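# Place assembled housing upright on belt behind rail

## Task

Find the white housing that already contains both its circuit board and its motor, and stand it upright on the dark belt strip lying just behind the white rail, with the board and motor still seated in it; then open the gripper and release it.

## Robot and tools

Robot: two arms, left_arm and right_arm, each ending in a two-finger gripper. The names do not tell you which side of an image an arm appears on. In the shared scene frame the origin sits on the table surface midway between the arms, +z is up, +x reaches out over the table, and left_arm is mounted on the +y side. A gripper's fingers extend along its own +z axis and close along its own y axis. The reported end_effector_position is the point between the finger pads, roughly 1 cm short of the fingertips.

Row format (shared by execute_actions and move): one flat list of 14 numbers covering both arms, even when only one arm should move. Order: dx, dy, dz, rx, ry, rz, opening for left_arm, then the same seven for right_arm. Every number lies in [-1, 1]. dx..rz are an offset, not a pose: they are expressed in that gripper's own axes and measured from the gripper's measured pose at the start of the action (for the first action of a call, the pose in the latest result of the scene; for move, the latest result that shows a pose). Scale: 1.0 equals 0.6 m of travel or 180 degrees of turn. rx, ry, rz form a single rotation vector. Opening is absolute, not an offset: +1 is fully open (0.094 m), -1 is fully closed.

execute_actions(actions): a list of up to 15 actions; each action is a table of up to 15 rows, one row per 1/30 s control step. If the table has fewer than 15 rows, its final row repeats until the action's 15 steps are used. All rows of an action are offsets from that action's start pose, not from the row before. An empty list simply returns the current state and camera images. Each step the command is clipped to within 70 mm and 16 degrees of the measured pose, so a large offset may need several actions; after an action the arm continues at most to its last clipped pose. Results include step readings of end_effector_position, with HELD marking steps where an arm's command was held back.

move(target, speed, blocking): target is one 14-number row as above (offsets from the last reported pose). The grippers travel in straight lines, finishing together, over 0.5 to 10 s; anything longer is cut off at 10 s short of the goal. speed is top path speed in m/s, 0.002 to 0.5 (default 0.25); rotation is limited to twice that value in rad/s. Openings are sent when the move begins. Paths ignore obstacles and the other arm, and the gripper may lag, drift or overshoot the speed, especially near a straight elbow. Faster contact means a harder impact; aiming well beyond a contact point presses harder. blocking=false returns after 0.5 s while motion continues; until a result shows the move ended, use wait or stop before sending other motion. The result adds a move: line with the ending (done, off_target, moving, held, fault) and limits (paced = pose clipped; held = steps blocked, after which the arm may surge), plus each gripper's distance from its target.

wait(seconds): 0 to 10; lets the scene run with the last commands held; returns early if a running move finishes. stop(): brakes a running move (needs room to brake; fingers keep moving). zoom_image(camera, region): camera is cam_low, cam_left_wrist or cam_right_wrist; region [x0, y0, x1, y1] in image pixels, origin top-left, at most 504 by 504. finished_scene(scene): ends the given scene (integer) irreversibly once the last command has been held; the goal must be met and remain met.

Result lines: a state line 'left_arm: … | right_arm: …' with each gripper's position in metres and orientation quaternion (wxyz) in the scene frame; printed positions can be off, more so at long reach. grip_measured reports finger opening on the same -1..+1 scale you command; the last joint value gives it in metres. Hand target lines show where the controller is now steering each gripper. 'pose unreachable' means the clearance check altered or blocked that arm's command. FAULT and OVER-TEMPERATURE FAULT lines mean an arm was stopped. MOTOR HOT warns from 75 °C; at 90 °C the arm stops for 10 s, and at 100 °C it goes limp and drops.

Joint ranges (rad, base to gripper): waist -2.618 to 3.054, shoulder 0.000 to 3.142, elbow 0.000 to 3.142, wrist pitch -1.571 to 1.571, wrist yaw -1.571 to 1.571, wrist roll -2.094 to 2.094.

Practical notes: arms tend to settle a centimetre or more below the commanded height and can sag further under zero offsets; to hold an arm, send the correcting offset back to its desired pose in the first call of a reply, then zeros, raising the aim if it still droops. To grasp, command an opening below grip_measured (about 0.03 lower grips firmly); thin parts under about 2 mm get less force. Pads may spike at first contact.

Cameras: cam_low (fixed), cam_left_wrist and cam_right_wrist, each 504x504, with calibration supplied (intrinsics K, distortion D, T_world_to_cam); small errors of a few degrees and millimetres are possible.

Avoid: knocking or placing anything off the table, letting the arms collide or press each other, dropping or slamming the housing, spilling its board or motor, and hard pushes. Expect occasional brief tugs on a held part or nudges to loose objects.

Each tool is called after ">>>" as a command line: name --argument value for each argument, lists and objects as JSON in quotes; but a table of rows of numbers goes row by row, as --pt "numbers of a row", without its own name.

## Session

>>> execute_actions --actions '[]'

Scene clock: 0.00 s.
left_arm: end_effector_position=(+0.1102, +0.4945, +0.2435) grip_measured=+1.000 end_effector_quat_wxyz=(+0.199, -0.114, +0.951, +0.205) | right_arm: end_effector_position=(+0.6446, -0.5754, +0.2606) grip_measured=+1.000 end_effector_quat_wxyz=(+0.317, +0.659, +0.567, +0.378)
Joint positions: left_arm=[ 1.174  0.948  1.202 -1.285  0.221  1.033  0.094] | right_arm=[-0.322  2.467  2.669 -0.802 -0.431  1.456  0.094]
Joint velocities: left_arm=[-0.002 -0.012 -0.022  0.051 -0.022  0.022  0.   ] | right_arm=[-0.017  0.007  0.007 -0.066 -0.066 -0.037  0.   ]
Motor temperatures (°C, as the motors report them): left_arm=[23 23 23 24 22 24] | right_arm=[22 22 21 22 22 22]
Hand target (left_arm): +0.112, +0.494, +0.248; +0.205, -0.113, +0.949, +0.209
Hand target (right_arm): +0.644, -0.575, +0.270; +0.328, +0.652, +0.569, +0.379

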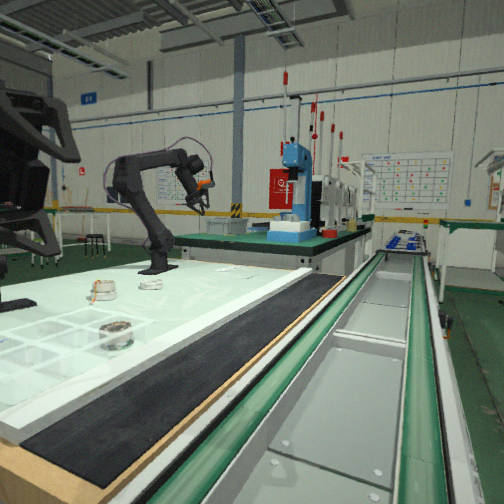

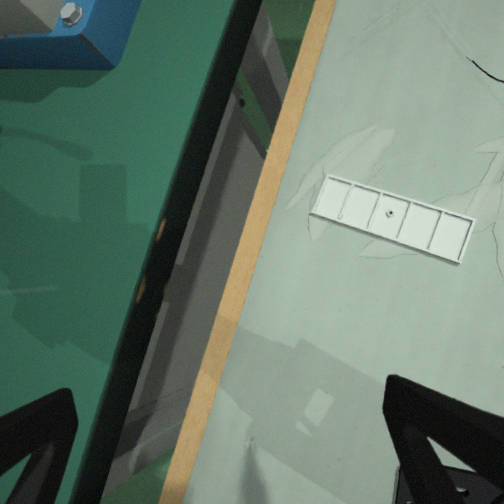

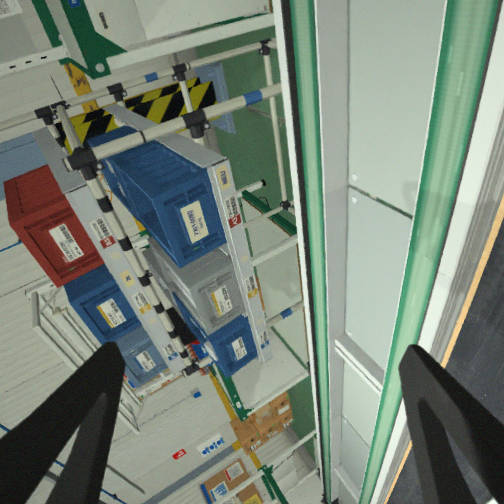

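>>> zoom_image --camera "cam_low" --region '[0, 250, 200, 400]'

Region (0, 250, 200, 400) of cam_low's 504x504 image, scaled by 2.520, with more detail than that image has; it fills the top 378 rows of this view, and the rest is white.

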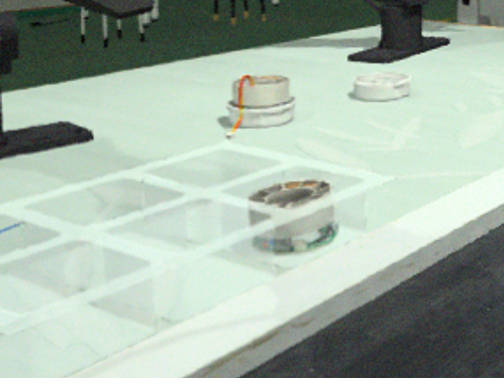

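>>> move --target '[-0.228,-0.458,-0.0725,0.143,0.02,0.049,1, 0.129,-0.28,-0.427,0,0,0,1]' --speed 0.3

Scene clock: 3.00 s.
left_arm: end_effector_position=(+0.3027, +0.2512, +0.2368) grip_measured=+1.000 end_effector_quat_wxyz=(+0.166, +0.002, +0.986, -0.000) | right_arm: end_effector_position=(+0.3519, -0.4793, +0.2679) grip_measured=+1.000 end_effector_quat_wxyz=(+0.322, +0.659, +0.563, +0.380)
Joint positions: left_arm=[-0.362  1.378  1.52  -1.386 -0.065 -0.188  0.094] | right_arm=[-0.578  1.144  1.073 -0.604 -0.634  1.29   0.094]
Joint velocities: left_arm=[-0.007  0.017 -0.012 -0.051 -0.037  0.051  0.   ] | right_arm=[ 0.007  0.002 -0.002 -0.022  0.007  0.037  0.   ]
Motor temperatures (°C, as the motors report them): left_arm=[23 23 24 24 22 24] | right_arm=[22 23 22 22 22 22]
Hand target (left_arm): +0.306, +0.250, +0.248; +0.183, +0.001, +0.983, +0.001
Hand target (right_arm): +0.346, -0.476, +0.262; +0.318, +0.659, +0.566, +0.379
Off the commanded pose (left_arm): 0.007 m, 1 deg.
Off the commanded pose (right_arm): 0.011 m, 1 deg.
move: off_target (right_arm)
camera_calibration (this result's frames):
cam_left_wrist: T_world_to_cam=[[-0.00796038, -0.998202, 0.0594085, 0.233258], [-0.999175, 0.00557398, -0.0402274, 0.355899], [0.0398239, -0.0596797, -0.997423, 0.334], [0, 0, 0, 1]] pos_world=[0.344161, 0.250788, 0.333599]
cam_right_wrist: T_world_to_cam=[[-0.482741, 0.167912, -0.859515, 0.482701], [-0.489714, 0.761905, 0.423888, 0.466964], [0.726045, 0.625545, -0.285574, 0.226136], [0, 0, 0, 1]] pos_world=[0.297514, -0.578292, 0.281527]

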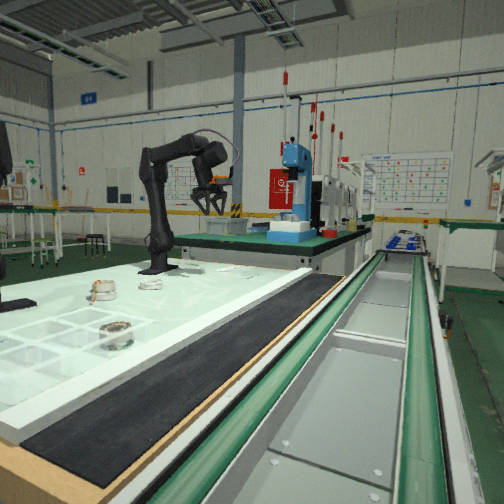

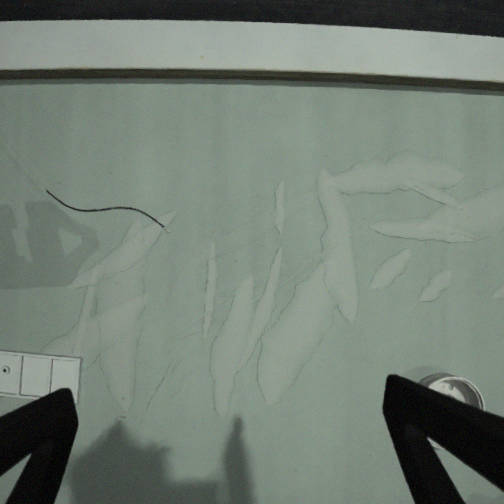

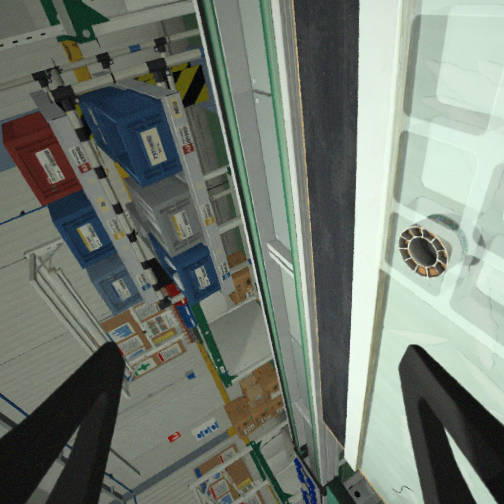

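>>> move --target '[0.278,-0.432,0.01,0.172,-0.078,0.337,1, 0,0,0,0,0,0,1]' --speed 0.35

Scene clock: 6.07 s.
left_arm: end_effector_position=(+0.1525, -0.0097, +0.1848) grip_measured=+1.000 end_effector_quat_wxyz=(+0.261, +0.525, +0.793, -0.164) | right_arm: end_effector_position=(+0.3518, -0.4789, +0.2677) grip_measured=+1.000 end_effector_quat_wxyz=(+0.321, +0.661, +0.561, +0.381)
Joint positions: left_arm=[-1.344  1.242  1.072 -0.775 -0.023 -0.008  0.094] | right_arm=[-0.578  1.144  1.073 -0.605 -0.635  1.294  0.094]
Joint velocities: left_arm=[ 0.007  0.002 -0.002  0.051  0.037  0.007  0.   ] | right_arm=[ 0.002 -0.027  0.007  0.051  0.022  0.022  0.   ]
Motor temperatures (°C, as the motors report them): left_arm=[23 23 24 24 22 24] | right_arm=[22 23 22 23 22 22]
Hand target (left_arm): +0.149, -0.012, +0.181; +0.257, +0.532, +0.789, -0.168
Hand target (right_arm): +0.352, -0.479, +0.268; +0.322, +0.659, +0.563, +0.380
Off the commanded pose (left_arm): 0.011 m, 2 deg.
Off the commanded pose (right_arm): 0.000 m, 0 deg.
move: off_target (left_arm)
camera_calibration (this result's frames):
cam_left_wrist: T_world_to_cam=[[-0.926007, -0.375136, 0.0422323, 0.124012], [-0.367581, 0.87052, -0.327228, 0.170375], [0.0859909, -0.318539, -0.944001, 0.253128], [0, 0, 0, 1]] pos_world=[0.155696, -0.021162, 0.289467]
cam_right_wrist: T_world_to_cam=[[-0.483053, 0.173334, -0.858263, 0.484813], [-0.488367, 0.760242, 0.428404, 0.464262], [0.726745, 0.626089, -0.282587, 0.225174], [0, 0, 0, 1]] pos_world=[0.297277, -0.577965, 0.280836]

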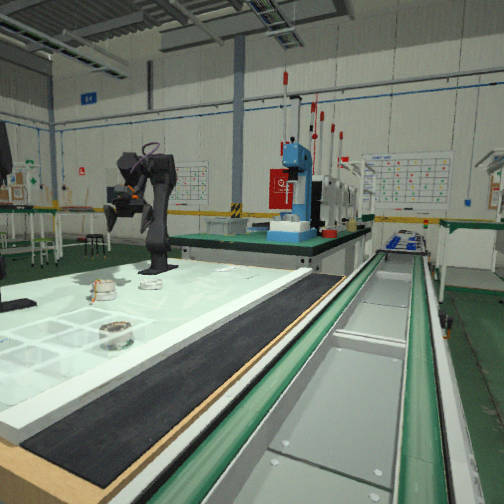

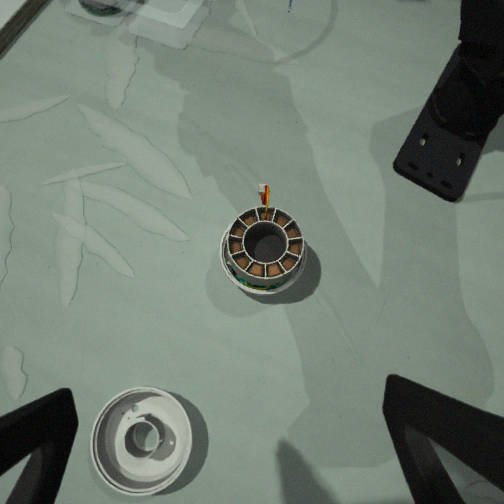

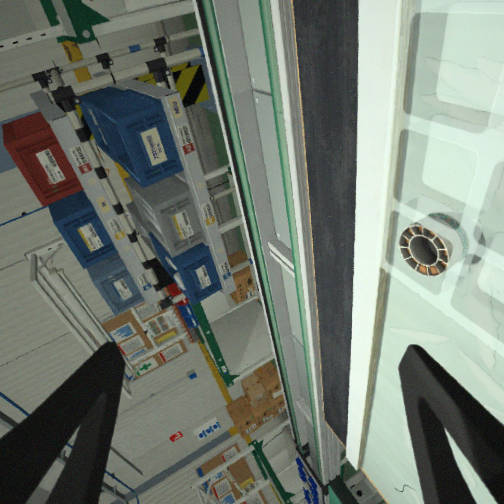

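>>> move --target '[0.027,-0.0445,0.214,0,0,0,1, 0,0,0,0,0,0,1]' --speed 0.2

Scene clock: 7.87 s.
left_arm: end_effector_position=(+0.1535, -0.0764, +0.0726) grip_measured=+1.000 end_effector_quat_wxyz=(+0.257, +0.526, +0.793, -0.166) | right_arm: end_effector_position=(+0.3518, -0.4789, +0.2677) grip_measured=+1.000 end_effector_quat_wxyz=(+0.320, +0.662, +0.560, +0.382)
Joint positions: left_arm=[-1.423  1.58   0.899 -0.271 -0.061 -0.073  0.094] | right_arm=[-0.578  1.144  1.073 -0.605 -0.635  1.299  0.094]
Joint velocities: left_arm=[-0.002  0.002  0.002  0.022 -0.022  0.022  0.   ] | right_arm=[-0.017 -0.007  0.022  0.051 -0.022  0.022  0.   ]
Motor temperatures (°C, as the motors report them): left_arm=[23 23 24 24 22 24] | right_arm=[22 23 22 23 22 22]
Hand target (left_arm): +0.152, -0.076, +0.072; +0.261, +0.525, +0.793, -0.164
Hand target (right_arm): +0.352, -0.479, +0.268; +0.321, +0.661, +0.561, +0.381
Off the commanded pose (left_arm): 0.002 m, 1 deg.
Off the commanded pose (right_arm): 0.000 m, 0 deg.
move: done
camera_calibration (this result's frames):
cam_left_wrist: T_world_to_cam=[[-0.927019, -0.371827, 0.0487992, 0.104544], [-0.367004, 0.872749, -0.321895, 0.191706], [0.0770996, -0.316312, -0.945517, 0.12756], [0, 0, 0, 1]] pos_world=[0.157437, -0.0880899, 0.177218]
cam_right_wrist: T_world_to_cam=[[-0.482633, 0.178215, -0.857499, 0.486798], [-0.486459, 0.759617, 0.431671, 0.462417], [0.728301, 0.625477, -0.279922, 0.22362], [0, 0, 0, 1]] pos_world=[0.29703, -0.577884, 0.280413]

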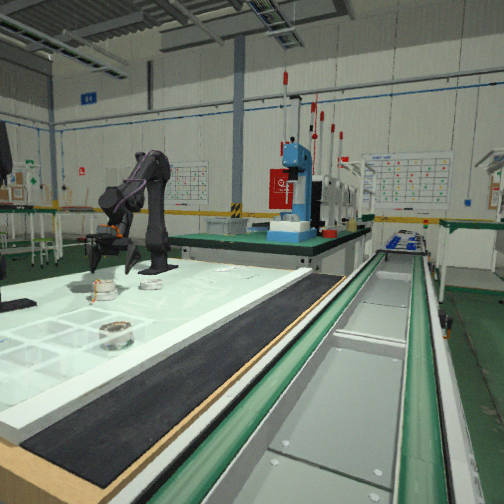

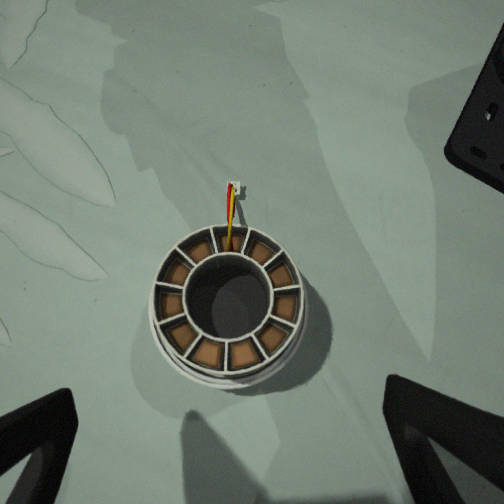

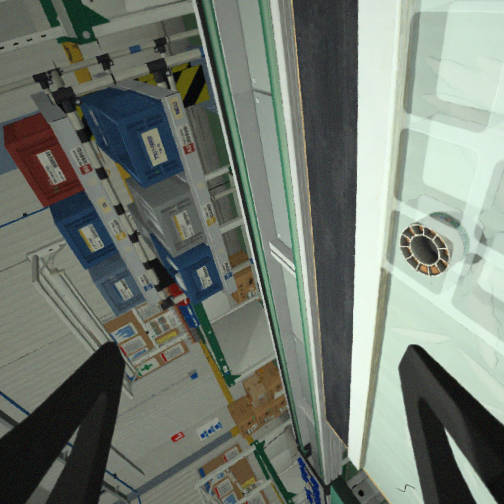

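>>> move --target '[-0.005,0.001,0.102,0,0,0,1, 0,0,0,0,0,0,1]' --speed 0.1

>>> zoom_image --camera "cam_low" --region '[50, 230, 170, 320]'

Scene clock: 9.17 s.
left_arm: end_effector_position=(+0.1617, -0.0984, +0.0157) grip_measured=+1.000 end_effector_quat_wxyz=(+0.244, +0.531, +0.797, -0.154) | right_arm: end_effector_position=(+0.3518, -0.4789, +0.2677) grip_measured=+1.000 end_effector_quat_wxyz=(+0.319, +0.663, +0.558, +0.383)
Joint positions: left_arm=[-1.42   1.802  0.913 -0.099 -0.061 -0.068  0.094] | right_arm=[-0.578  1.144  1.073 -0.605 -0.635  1.304  0.094]
Joint velocities: left_arm=[-0.002 -0.002 -0.012 -0.066 -0.022 -0.007  0.   ] | right_arm=[ 0.002  0.002 -0.012  0.007 -0.022  0.007  0.   ]
Motor temperatures (°C, as the motors report them): left_arm=[23 23 24 24 22 24] | right_arm=[22 23 22 23 22 22]
Hand target (left_arm): +0.168, -0.110, +0.025; +0.257, +0.526, +0.793, -0.165
Hand target (right_arm): +0.352, -0.479, +0.268; +0.320, +0.662, +0.560, +0.382
Off the commanded pose (left_arm): 0.017 m, 2 deg.
Off the commanded pose (right_arm): 0.000 m, 0 deg.
move: off_target (left_arm)
camera_calibration (this result's frames):
cam_left_wrist: T_world_to_cam=[[-0.927085, -0.372297, 0.0436894, 0.106825], [-0.368535, 0.883942, -0.287799, 0.196446], [0.0685279, -0.282915, -0.956694, 0.0709997], [0, 0, 0, 1]] pos_world=[0.166568, -0.11379, 0.119795]
cam_right_wrist: T_world_to_cam=[[-0.482235, 0.182717, -0.856775, 0.488621], [-0.4847, 0.759023, 0.434684, 0.460707], [0.729736, 0.624899, -0.277464, 0.22218], [0, 0, 0, 1]] pos_world=[0.296802, -0.577807, 0.280023]

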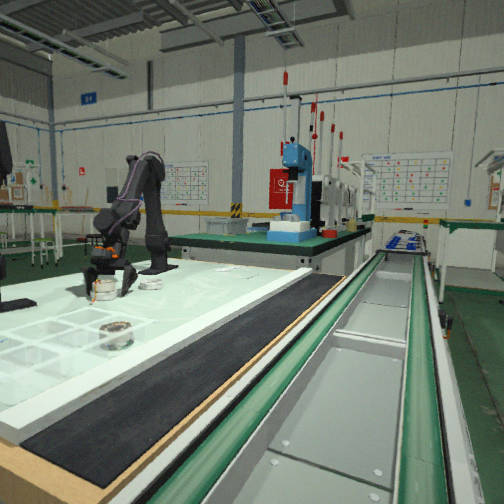

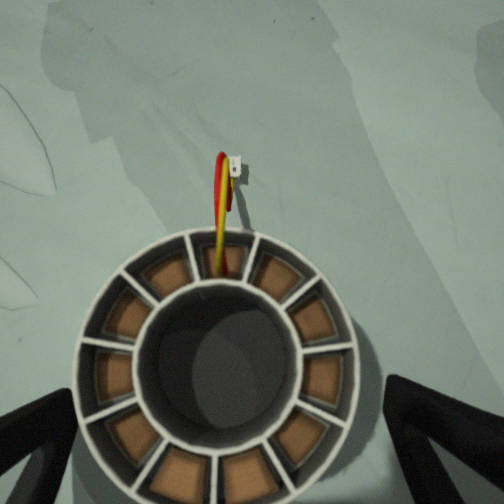

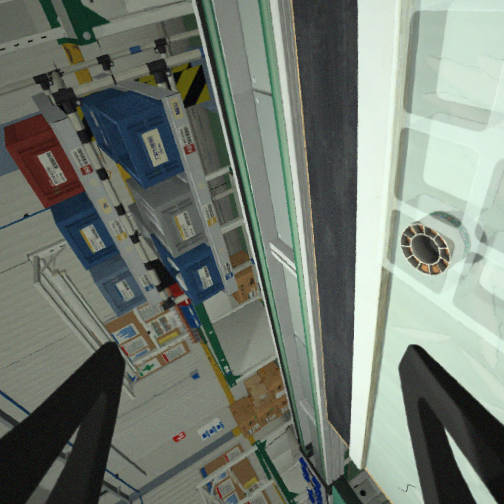

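Region (50, 230, 170, 320) of cam_low's 504x504 image, scaled by 4.200, with more detail than that image has; it fills the top 378 rows of this view, and the rest is white.

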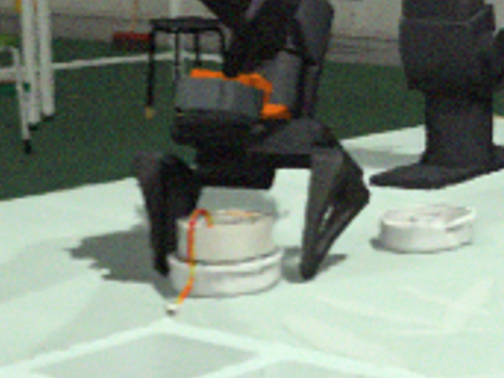

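>>> move --target '[-0.048,0.006,0.013,0,-0.01,0,1, 0,0,0,0,0,0,1]' --speed 0.06

>>> zoom_image --camera "cam_low" --region '[50, 230, 170, 320]'

Scene clock: 10.17 s.
left_arm: end_effector_position=(+0.1706, -0.1138, +0.0160) grip_measured=+1.000 end_effector_quat_wxyz=(+0.249, +0.530, +0.796, -0.154) | right_arm: end_effector_position=(+0.3518, -0.4789, +0.2677) grip_measured=+1.000 end_effector_quat_wxyz=(+0.318, +0.665, +0.557, +0.384)
Joint positions: left_arm=[-1.411  1.856  0.979 -0.102 -0.061 -0.058  0.094] | right_arm=[-0.578  1.144  1.073 -0.605 -0.635  1.309  0.094]
Joint velocities: left_arm=[-0.007 -0.012  0.002  0.081 -0.022 -0.037  0.   ] | right_arm=[ 0.012 -0.012 -0.012  0.007 -0.022  0.051  0.   ]
Motor temperatures (°C, as the motors report them): left_arm=[23 23 24 24 22 24] | right_arm=[22 23 23 23 22 22]
Hand target (left_arm): +0.176, -0.123, +0.025; +0.256, +0.528, +0.793, -0.162
Hand target (right_arm): +0.352, -0.479, +0.268; +0.319, +0.663, +0.558, +0.383
Off the commanded pose (left_arm): 0.014 m, 1 deg.
Off the commanded pose (right_arm): 0.000 m, 0 deg.
move: off_target (left_arm)
camera_calibration (this result's frames):
cam_left_wrist: T_world_to_cam=[[-0.927291, -0.372356, 0.0385086, 0.109388], [-0.366433, 0.88185, -0.29676, 0.212962], [0.0765417, -0.289294, -0.954175, 0.0641382], [0, 0, 0, 1]] pos_world=[0.174562, -0.128514, 0.120185]
cam_right_wrist: T_world_to_cam=[[-0.481792, 0.18759, -0.855971, 0.490583], [-0.482796, 0.758361, 0.437945, 0.458848], [0.73129, 0.624258, -0.274805, 0.220615], [0, 0, 0, 1]] pos_world=[0.296556, -0.577721, 0.279601]

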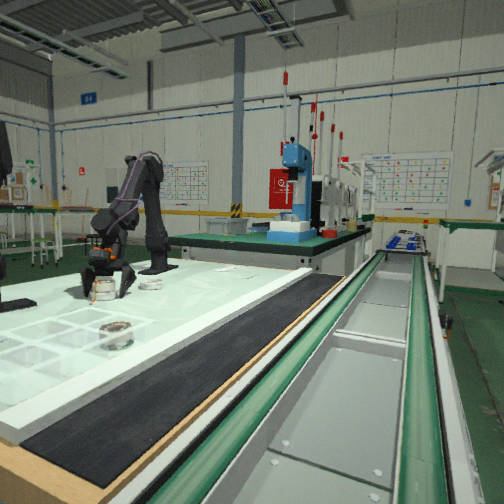

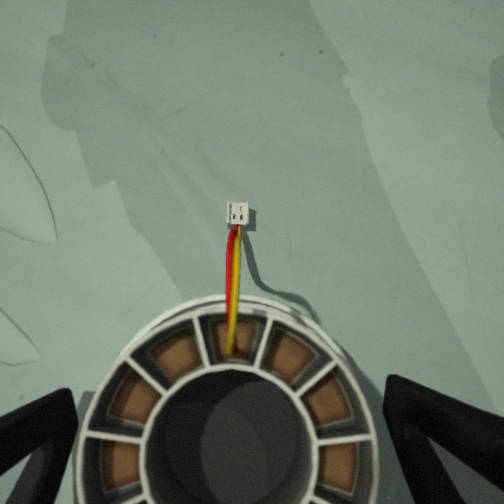

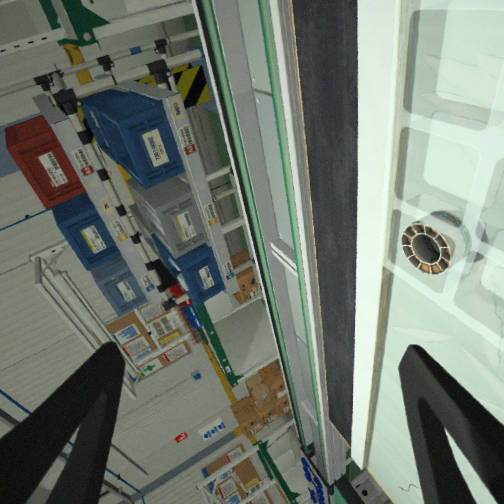

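Region (50, 230, 170, 320) of cam_low's 504x504 image, scaled by 4.200, with more detail than that image has; it fills the top 378 rows of this view, and the rest is white.

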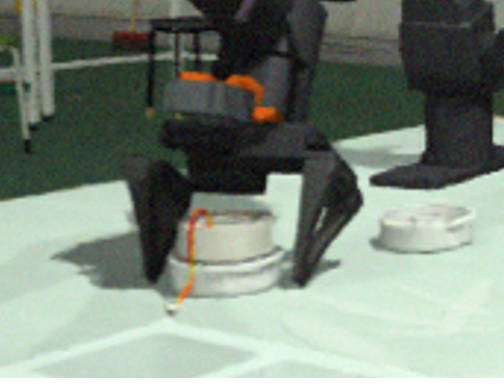

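>>> execute_actions --actions '[[[-0.023,0.002,-0.003,0,-0.006,0,0.9,0,0,0,0,0,0,1],[-0.023,0.002,-0.003,0,-0.006,0,0.8,0,0,0,0,0,0,1],[-0.023,0.002,-0.003,0,-0.006,0,0.7,0,0,0,0,0,0,1],[-0.023,0.002,-0.003,0,-0.006,0,0.62,0,0,0,0,0,0,1],[-0.023,0.002,-0.003,0,-0.006,0,0.58,0,0,0,0,0,0,1],[-0.023,0.002,-0.003,0,-0.006,0,0.55,0,0,0,0,0,0,1],[-0.023,0.002,-0.003,0,-0.006,0,0.53,0,0,0,0,0,0,1],[-0.023,0.002,-0.003,0,-0.006,0,0.51,0,0,0,0,0,0,1],[-0.023,0.002,-0.003,0,-0.006,0,0.49,0,0,0,0,0,0,1],[-0.023,0.002,-0.003,0,-0.006,0,0.47,0,0,0,0,0,0,1],[-0.023,0.002,-0.003,0,-0.006,0,0.45,0,0,0,0,0,0,1],[-0.023,0.002,-0.003,0,-0.006,0,0.43,0,0,0,0,0,0,1]]]'

>>> wait --seconds 0.4

Scene clock: 11.00 s.
left_arm: end_effector_position=(+0.1704, -0.1133, +0.0156) grip_measured=+0.442 end_effector_quat_wxyz=(+0.248, +0.531, +0.796, -0.154) | right_arm: end_effector_position=(+0.3518, -0.4789, +0.2677) grip_measured=+1.000 end_effector_quat_wxyz=(+0.317, +0.666, +0.555, +0.384)
Joint positions: left_arm=[-1.411  1.856  0.979 -0.105 -0.061 -0.057  0.068] | right_arm=[-0.578  1.144  1.073 -0.605 -0.635  1.313  0.094]
Joint velocities: left_arm=[ 0.002 -0.002 -0.002 -0.066 -0.066  0.066 -0.   ] | right_arm=[-0.012 -0.032  0.002 -0.022 -0.022  0.007  0.   ]
Motor temperatures (°C, as the motors report them): left_arm=[23 23 24 25 22 24] | right_arm=[22 23 23 24 22 22]
Hand target (left_arm): +0.176, -0.123, +0.025; +0.257, +0.529, +0.793, -0.159
Hand target (right_arm): +0.352, -0.479, +0.268; +0.318, +0.665, +0.557, +0.384
Off the commanded pose (left_arm): 0.015 m, 1 deg.
Off the commanded pose (right_arm): 0.000 m, 0 deg.
Step readings (end_effector_position):
0: left_arm (+0.1705, -0.1137, +0.0159) | right_arm (+0.3518, -0.4789, +0.2677)
1: left_arm (+0.1705, -0.1136, +0.0158) | right_arm (+0.3518, -0.4789, +0.2677)
2: left_arm (+0.1704, -0.1134, +0.0157) | right_arm (+0.3518, -0.4789, +0.2677)
4: left_arm (+0.1704, -0.1133, +0.0156) | right_arm (+0.3518, -0.4789, +0.2677)
8: left_arm (+0.1704, -0.1133, +0.0156) | right_arm (+0.3518, -0.4789, +0.2677)
15: end_effector_position above
camera_calibration (this result's frames):
cam_left_wrist: T_world_to_cam=[[-0.927384, -0.372164, 0.0381271, 0.109481], [-0.366344, 0.882742, -0.294209, 0.212373], [0.0758376, -0.286813, -0.95498, 0.0643646], [0, 0, 0, 1]] pos_world=[0.174451, -0.128265, 0.119775]
cam_right_wrist: T_world_to_cam=[[-0.481372, 0.192084, -0.85521, 0.492384], [-0.481039, 0.757734, 0.440953, 0.457124], [0.732722, 0.623653, -0.272352, 0.219164], [0, 0, 0, 1]] pos_world=[0.296328, -0.57764, 0.279212]

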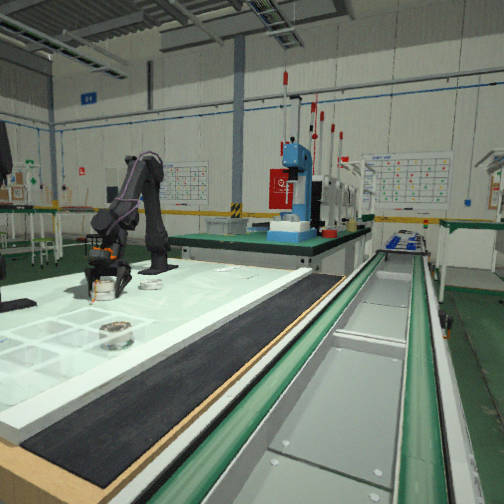

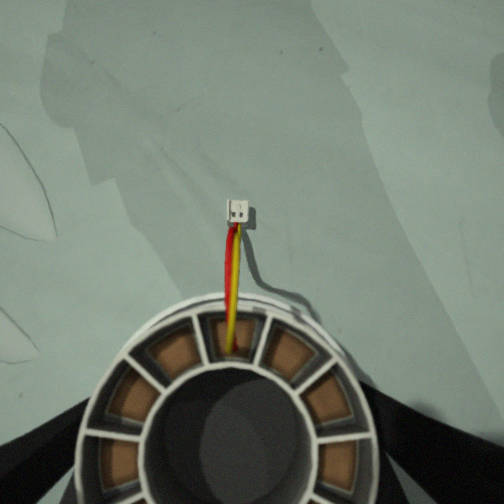

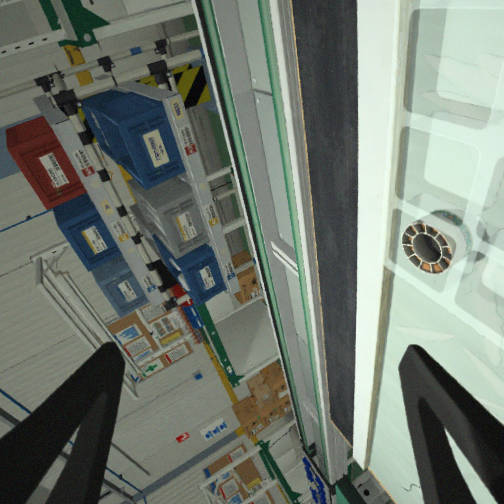

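Scene clock: 11.40 s.
left_arm: end_effector_position=(+0.1704, -0.1133, +0.0156) grip_measured=+0.442 end_effector_quat_wxyz=(+0.248, +0.531, +0.796, -0.154) | right_arm: end_effector_position=(+0.3518, -0.4789, +0.2677) grip_measured=+1.000 end_effector_quat_wxyz=(+0.317, +0.666, +0.555, +0.384)
Joint positions: left_arm=[-1.411  1.856  0.979 -0.105 -0.061 -0.057  0.068] | right_arm=[-0.578  1.144  1.073 -0.605 -0.635  1.313  0.094]
Joint velocities: left_arm=[-0.007 -0.002  0.017 -0.11  -0.007 -0.051 -0.001] | right_arm=[ 0.002 -0.007 -0.007 -0.022  0.037  0.037  0.   ]
Motor temperatures (°C, as the motors report them): left_arm=[23 23 25 25 22 24] | right_arm=[22 23 23 24 22 22]
Hand target (left_arm): +0.176, -0.123, +0.025; +0.257, +0.529, +0.793, -0.159
Hand target (right_arm): +0.352, -0.479, +0.268; +0.318, +0.665, +0.557, +0.384
Off the commanded pose (left_arm): 0.015 m, 1 deg.
Off the commanded pose (right_arm): 0.000 m, 0 deg.
wait: 0.40 s; at rest by 0.17 s
camera_calibration (this result's frames):
cam_left_wrist: T_world_to_cam=[[-0.927384, -0.372164, 0.0381271, 0.109481], [-0.366344, 0.882742, -0.294209, 0.212373], [0.0758376, -0.286813, -0.95498, 0.0643646], [0, 0, 0, 1]] pos_world=[0.174451, -0.128265, 0.119775]
cam_right_wrist: T_world_to_cam=[[-0.481372, 0.192084, -0.85521, 0.492384], [-0.481039, 0.757734, 0.440953, 0.457124], [0.732722, 0.623653, -0.272352, 0.219164], [0, 0, 0, 1]] pos_world=[0.296328, -0.57764, 0.279212]

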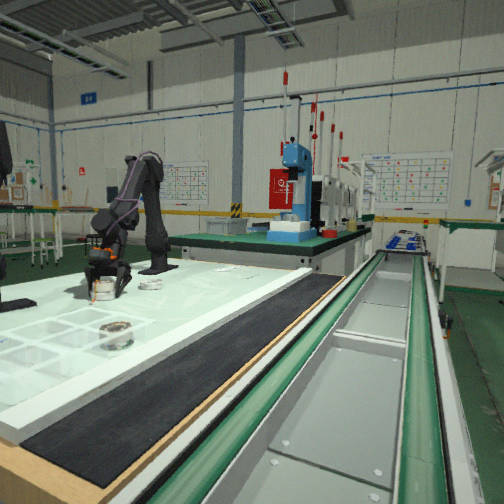

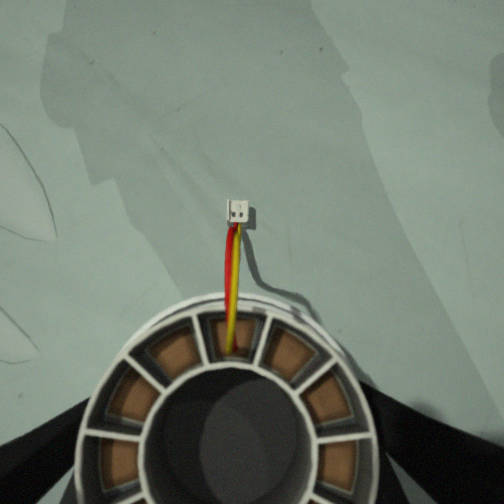

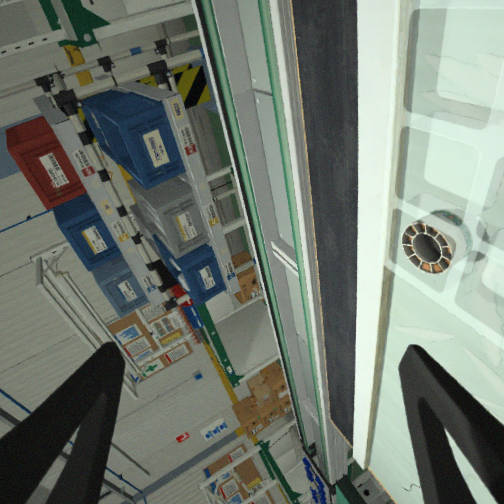

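>>> move --target '[-0.105,0.003,-0.135,0,-0.006,0,0.405, 0,0,0,0,0,0,1]' --speed 0.12

Scene clock: 13.03 s.
left_arm: end_effector_position=(+0.1688, -0.1086, +0.0924) grip_measured=+0.424 end_effector_quat_wxyz=(+0.229, +0.536, +0.801, -0.138) | right_arm: end_effector_position=(+0.3518, -0.4789, +0.2677) grip_measured=+1.000 end_effector_quat_wxyz=(+0.316, +0.667, +0.553, +0.385)
Joint positions: left_arm=[-1.411  1.729  1.192 -0.496 -0.061 -0.057  0.067] | right_arm=[-0.578  1.144  1.073 -0.605 -0.635  1.318  0.094]
Joint velocities: left_arm=[ 0.007  0.002  0.012 -0.051 -0.007 -0.066 -0.001] | right_arm=[-0.032  0.012  0.012 -0.051  0.007 -0.007  0.   ]
Motor temperatures (°C, as the motors report them): left_arm=[23 24 25 25 22 24] | right_arm=[22 23 23 24 22 22]
Hand target (left_arm): +0.175, -0.119, +0.118; +0.256, +0.529, +0.793, -0.158
Hand target (right_arm): +0.352, -0.479, +0.268; +0.317, +0.666, +0.555, +0.384
Off the commanded pose (left_arm): 0.028 m, 4 deg.
Off the commanded pose (right_arm): 0.000 m, 0 deg.
move: off_target (left_arm)
camera_calibration (this result's frames):
cam_left_wrist: T_world_to_cam=[[-0.926928, -0.373635, 0.03466, 0.106948], [-0.370325, 0.895978, -0.245119, 0.227835], [0.0605306, -0.240043, -0.968873, 0.148087], [0, 0, 0, 1]] pos_world=[0.174543, -0.128628, 0.195618]
cam_right_wrist: T_world_to_cam=[[-0.480906, 0.196948, -0.854366, 0.494324], [-0.479138, 0.757037, 0.444209, 0.45525], [0.734273, 0.622982, -0.269698, 0.217587], [0, 0, 0, 1]] pos_world=[0.296082, -0.57755, 0.27879]

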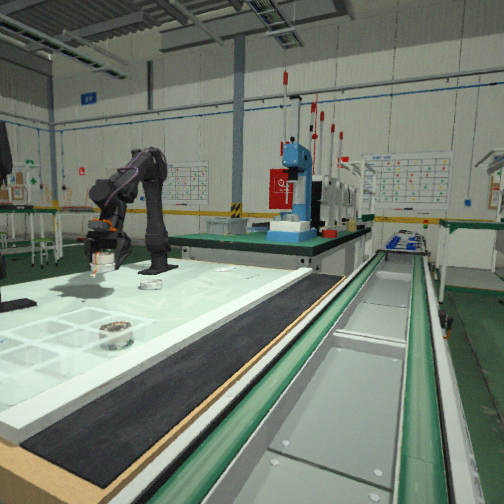

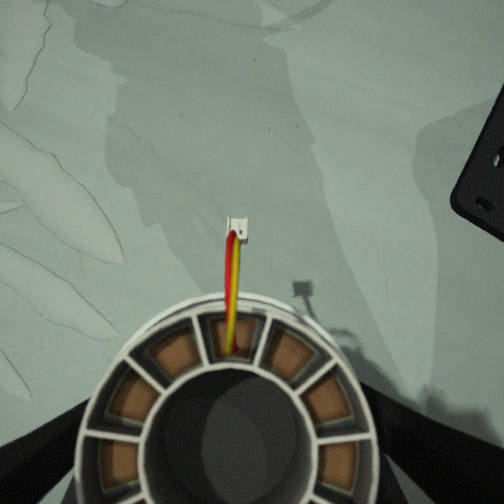

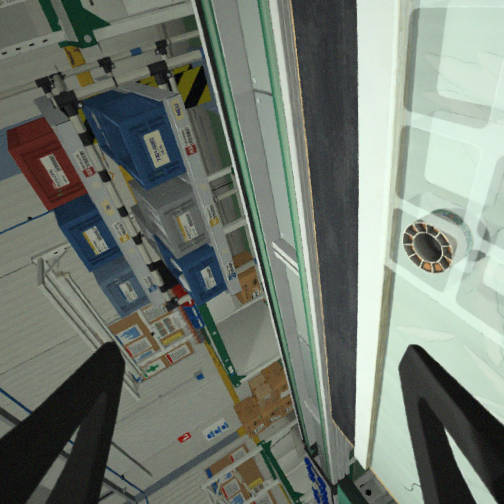

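>>> move --target '[0.164,0.877,-0.167,-0.174,-0.032,-0.266,0.385, 0,0,0,0,0,0,1]' --speed 0.25

Scene clock: 16.43 s.
left_arm: end_effector_position=(+0.5851, +0.2285, +0.1063) grip_measured=+0.424 end_effector_quat_wxyz=(+0.287, +0.086, +0.954, -0.022) | right_arm: end_effector_position=(+0.3518, -0.4789, +0.2677) grip_measured=+1.000 end_effector_quat_wxyz=(+0.315, +0.669, +0.552, +0.386)
Joint positions: left_arm=[-0.271  2.21   1.903 -0.679  0.029  0.058  0.067] | right_arm=[-0.578  1.144  1.073 -0.605 -0.635  1.323  0.094]
Joint velocities: left_arm=[ 0.007 -0.007 -0.012 -0.022 -0.022 -0.037 -0.   ] | right_arm=[ 0.012 -0.007 -0.007 -0.022  0.022 -0.081  0.   ]
Motor temperatures (°C, as the motors report them): left_arm=[23 24 25 25 22 24] | right_arm=[22 23 23 24 22 22]
Hand target (left_arm): +0.596, +0.226, +0.131; +0.318, +0.083, +0.944, -0.023
Hand target (right_arm): +0.352, -0.479, +0.268; +0.316, +0.667, +0.553, +0.385
Off the commanded pose (left_arm): 0.038 m, 4 deg.
Off the commanded pose (right_arm): 0.000 m, 0 deg.
move: off_target (left_arm)
camera_calibration (this result's frames):
cam_left_wrist: T_world_to_cam=[[-0.193248, -0.979923, 0.049061, 0.326008], [-0.942261, 0.171418, -0.287679, 0.588045], [0.273493, -0.101822, -0.956469, 0.0597463], [0, 0, 0, 1]] pos_world=[0.600752, 0.224744, 0.210319]
cam_right_wrist: T_world_to_cam=[[-0.480464, 0.201433, -0.853568, 0.496103], [-0.477385, 0.756376, 0.447212, 0.453513], [0.735702, 0.62235, -0.267251, 0.216126], [0, 0, 0, 1]] pos_world=[0.295855, -0.577464, 0.278402]

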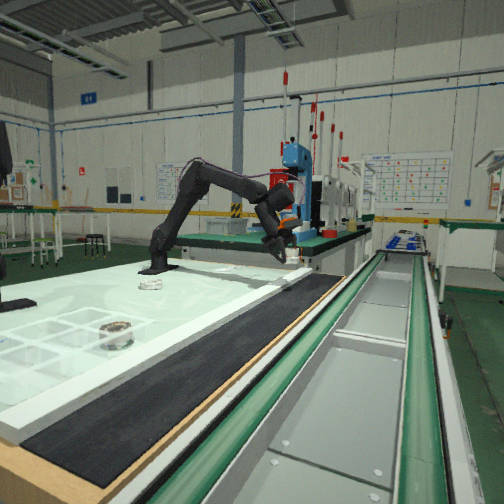

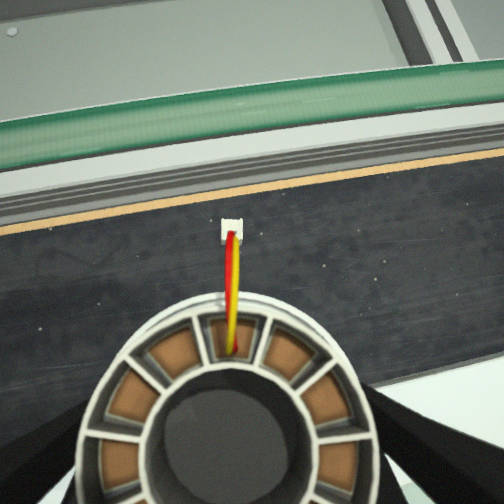

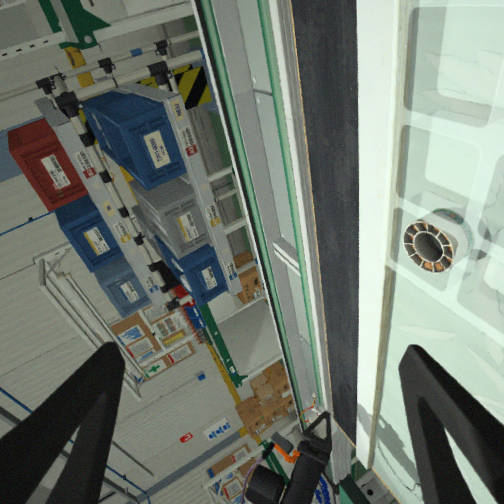

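>>> move --target '[-0.049,0.008,0.0925,0,-0.022,0,0.385, 0,0,0,0,0,0,1]' --speed 0.1

>>> zoom_image --camera "cam_low" --region '[240, 210, 360, 310]'

Scene clock: 17.77 s.
left_arm: end_effector_position=(+0.6216, +0.2244, +0.0483) grip_measured=+0.424 end_effector_quat_wxyz=(+0.281, +0.086, +0.956, -0.022) | right_arm: end_effector_position=(+0.3518, -0.4789, +0.2677) grip_measured=+1.000 end_effector_quat_wxyz=(+0.314, +0.670, +0.550, +0.387)
Joint positions: left_arm=[-0.271  2.425  2.047 -0.623  0.029  0.058  0.067] | right_arm=[-0.578  1.144  1.073 -0.605 -0.635  1.327  0.094]
Joint velocities: left_arm=[-0.017  0.007 -0.007 -0.022 -0.037  0.007 -0.   ] | right_arm=[-0.007  0.002 -0.012 -0.051  0.022 -0.007  0.   ]
Motor temperatures (°C, as the motors report them): left_arm=[23 25 25 25 22 24] | right_arm=[22 23 23 24 22 22]
Hand target (left_arm): +0.638, +0.224, +0.077; +0.320, +0.084, +0.943, -0.024
Hand target (right_arm): +0.352, -0.479, +0.268; +0.315, +0.669, +0.552, +0.386
Off the commanded pose (left_arm): 0.034 m, 5 deg.
Off the commanded pose (right_arm): 0.000 m, 0 deg.
move: off_target (left_arm)
camera_calibration (this result's frames):
cam_left_wrist: T_world_to_cam=[[-0.192552, -0.980001, 0.0502198, 0.331413], [-0.946202, 0.171862, -0.274164, 0.60821], [0.26005, -0.100309, -0.960371, 0.00209596], [0, 0, 0, 1]] pos_world=[0.638758, 0.220467, 0.152119]
cam_right_wrist: T_world_to_cam=[[-0.480012, 0.205915, -0.852753, 0.497872], [-0.475633, 0.7557, 0.450212, 0.451769], [0.737131, 0.621704, -0.264806, 0.21466], [0, 0, 0, 1]] pos_world=[0.295628, -0.577377, 0.278013]

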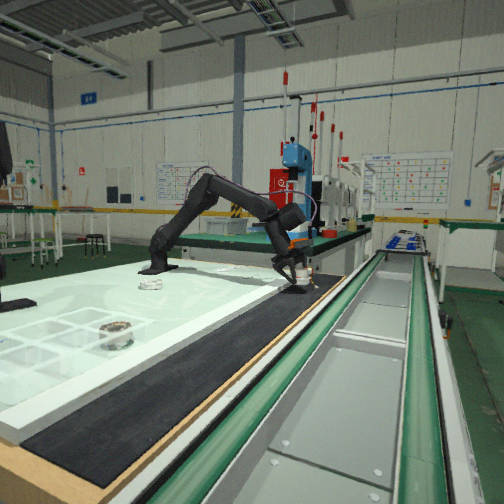

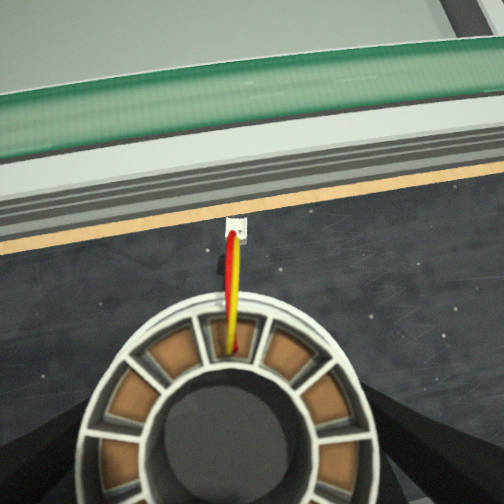

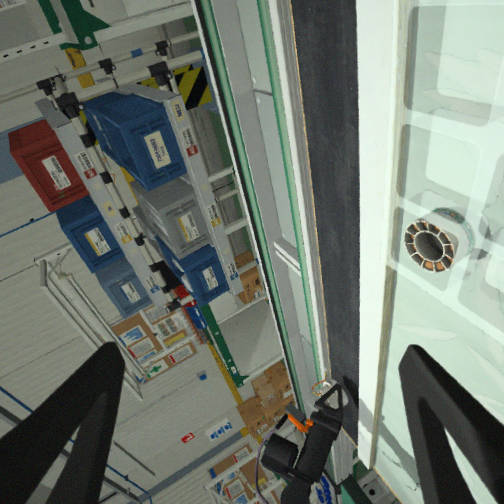

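Region (240, 210, 360, 310) of cam_low's 504x504 image, scaled by 4.200, with more detail than that image has.

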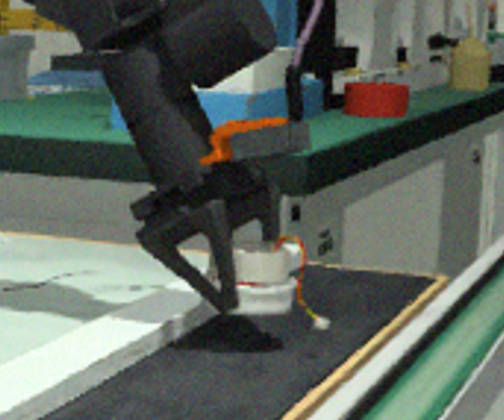

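>>> execute_actions --actions '[[[-0.048,0.005,-0.026,0,-0.027,0,0.385,0,0,0,0,0,0,1],[-0.047,0.005,-0.024,0,-0.027,0,0.385,0,0,0,0,0,0,1],[-0.046,0.005,-0.022,0,-0.028,0,0.385,0,0,0,0,0,0,1],[-0.045,0.005,-0.020,0,-0.028,0,0.385,0,0,0,0,0,0,1],[-0.044,0.005,-0.018,0,-0.029,0,0.385,0,0,0,0,0,0,1],[-0.043,0.005,-0.016,0,-0.029,0,0.385,0,0,0,0,0,0,1],[-0.042,0.005,-0.014,0,-0.03,0,0.385,0,0,0,0,0,0,1],[-0.041,0.005,-0.012,0,-0.03,0,0.385,0,0,0,0,0,0,1],[-0.040,0.005,-0.010,0,-0.031,0,0.385,0,0,0,0,0,0,1],[-0.039,0.005,-0.008,0,-0.031,0,0.385,0,0,0,0,0,0,1],[-0.038,0.005,-0.006,0,-0.032,0,0.385,0,0,0,0,0,0,1],[-0.037,0.005,-0.004,0,-0.032,0,0.385,0,0,0,0,0,0,1]]]'

>>> wait --seconds 0.3

>>> zoom_image --camera "cam_low" --region '[240, 210, 360, 310]'

Scene clock: 18.67 s.
left_arm: end_effector_position=(+0.6323, +0.2232, +0.0527) grip_measured=+0.424 end_effector_quat_wxyz=(+0.307, +0.085, +0.948, -0.022) | right_arm: end_effector_position=(+0.3518, -0.4789, +0.2677) grip_measured=+1.000 end_effector_quat_wxyz=(+0.313, +0.671, +0.549, +0.387)
Joint positions: left_arm=[-0.271  2.425  2.034 -0.556  0.029  0.058  0.067] | right_arm=[-0.578  1.144  1.073 -0.605 -0.635  1.332  0.094]
Joint velocities: left_arm=[ 0.007  0.002 -0.085  0.007 -0.037 -0.051  0.   ] | right_arm=[ 0.012 -0.017  0.002 -0.051  0.022  0.007  0.   ]
Motor temperatures (°C, as the motors report them): left_arm=[23 25 25 25 22 24] | right_arm=[22 23 23 24 22 22]
Hand target (left_arm): +0.639, +0.225, +0.062; +0.328, +0.084, +0.941, -0.025
Hand target (right_arm): +0.352, -0.479, +0.268; +0.314, +0.670, +0.550, +0.387
Off the commanded pose (left_arm): 0.012 m, 3 deg.
Off the commanded pose (right_arm): 0.000 m, 0 deg.
Step readings (end_effector_position):
0: left_arm (+0.6216, +0.2244, +0.0483) | right_arm (+0.3518, -0.4789, +0.2677)
1: left_arm (+0.6217, +0.2244, +0.0483) | right_arm (+0.3518, -0.4789, +0.2677)
2: left_arm (+0.6219, +0.2244, +0.0484) | right_arm (+0.3518, -0.4789, +0.2677)
4: left_arm (+0.6229, +0.2243, +0.0491) | right_arm (+0.3518, -0.4789, +0.2677)
8: left_arm (+0.6269, +0.2238, +0.0518) | right_arm (+0.3518, -0.4789, +0.2677)
15: end_effector_position above
camera_calibration (this result's frames):
cam_left_wrist: T_world_to_cam=[[-0.195152, -0.979708, 0.0456878, 0.333889], [-0.929929, 0.17003, -0.326071, 0.612574], [0.311686, -0.10612, -0.944241, -0.0287986], [0, 0, 0, 1]] pos_world=[0.643786, 0.219901, 0.157295]
cam_right_wrist: T_world_to_cam=[[-0.47955, 0.210392, -0.85192, 0.499631], [-0.473882, 0.755008, 0.453209, 0.45002], [0.738557, 0.621046, -0.262363, 0.213189], [0, 0, 0, 1]] pos_world=[0.295402, -0.577287, 0.277625]

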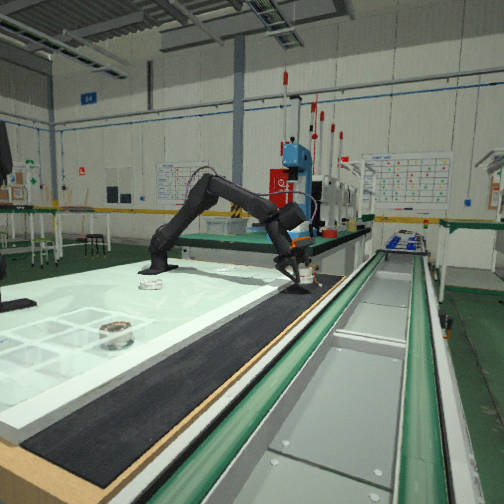

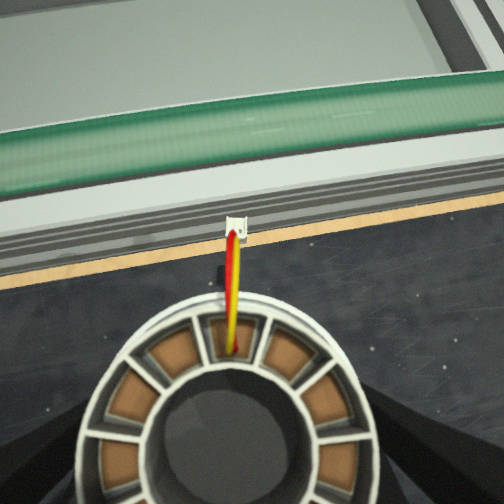

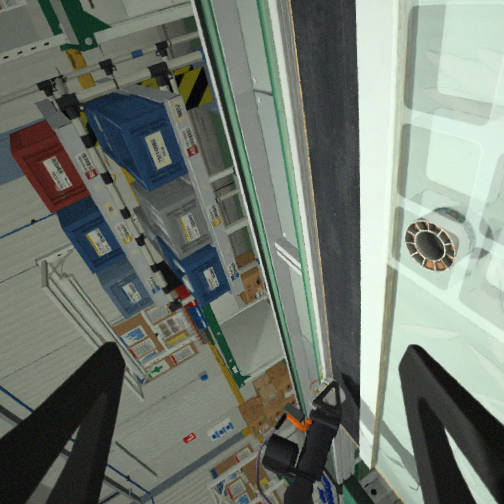

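Scene clock: 18.97 s.
left_arm: end_effector_position=(+0.6331, +0.2231, +0.0524) grip_measured=+0.424 end_effector_quat_wxyz=(+0.309, +0.085, +0.947, -0.022) | right_arm: end_effector_position=(+0.3518, -0.4789, +0.2677) grip_measured=+1.000 end_effector_quat_wxyz=(+0.313, +0.671, +0.549, +0.387)
Joint positions: left_arm=[-0.271  2.425  2.03  -0.546  0.029  0.058  0.067] | right_arm=[-0.578  1.144  1.073 -0.605 -0.635  1.332  0.094]
Joint velocities: left_arm=[-0.002  0.002  0.002  0.037 -0.051 -0.007  0.001] | right_arm=[-0.002 -0.007  0.007  0.007 -0.007  0.022  0.   ]
Motor temperatures (°C, as the motors report them): left_arm=[23 25 25 25 22 24] | right_arm=[22 23 23 24 22 22]
Hand target (left_arm): +0.639, +0.225, +0.062; +0.328, +0.084, +0.941, -0.025
Hand target (right_arm): +0.352, -0.479, +0.268; +0.314, +0.670, +0.550, +0.387
Off the commanded pose (left_arm): 0.012 m, 2 deg.
Off the commanded pose (right_arm): 0.000 m, 0 deg.
wait: 0.30 s; at rest by 0.17 s
camera_calibration (this result's frames):
cam_left_wrist: T_world_to_cam=[[-0.195376, -0.979683, 0.0452689, 0.334133], [-0.92831, 0.169848, -0.330744, 0.61252], [0.316335, -0.106643, -0.942634, -0.0322846], [0, 0, 0, 1]] pos_world=[0.644103, 0.219866, 0.157029]
cam_right_wrist: T_world_to_cam=[[-0.479511, 0.210764, -0.851849, 0.499777], [-0.473737, 0.75495, 0.453459, 0.449874], [0.738676, 0.620991, -0.26216, 0.213067], [0, 0, 0, 1]] pos_world=[0.295383, -0.57728, 0.277593]

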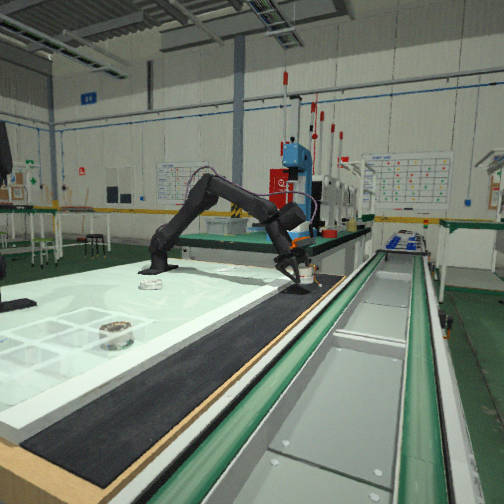

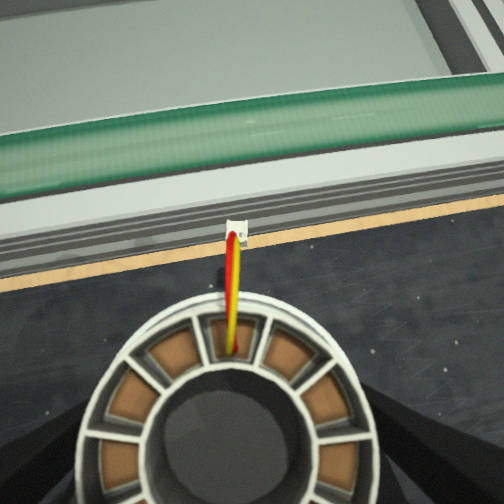

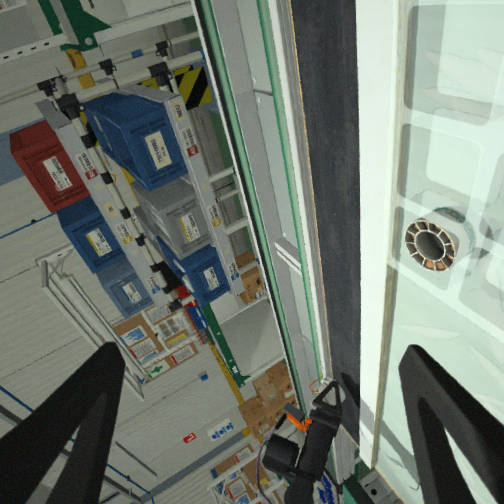

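Region (240, 210, 360, 310) of cam_low's 504x504 image, scaled by 4.200, with more detail than that image has.

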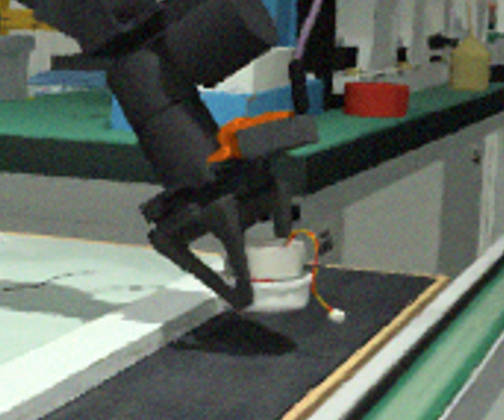

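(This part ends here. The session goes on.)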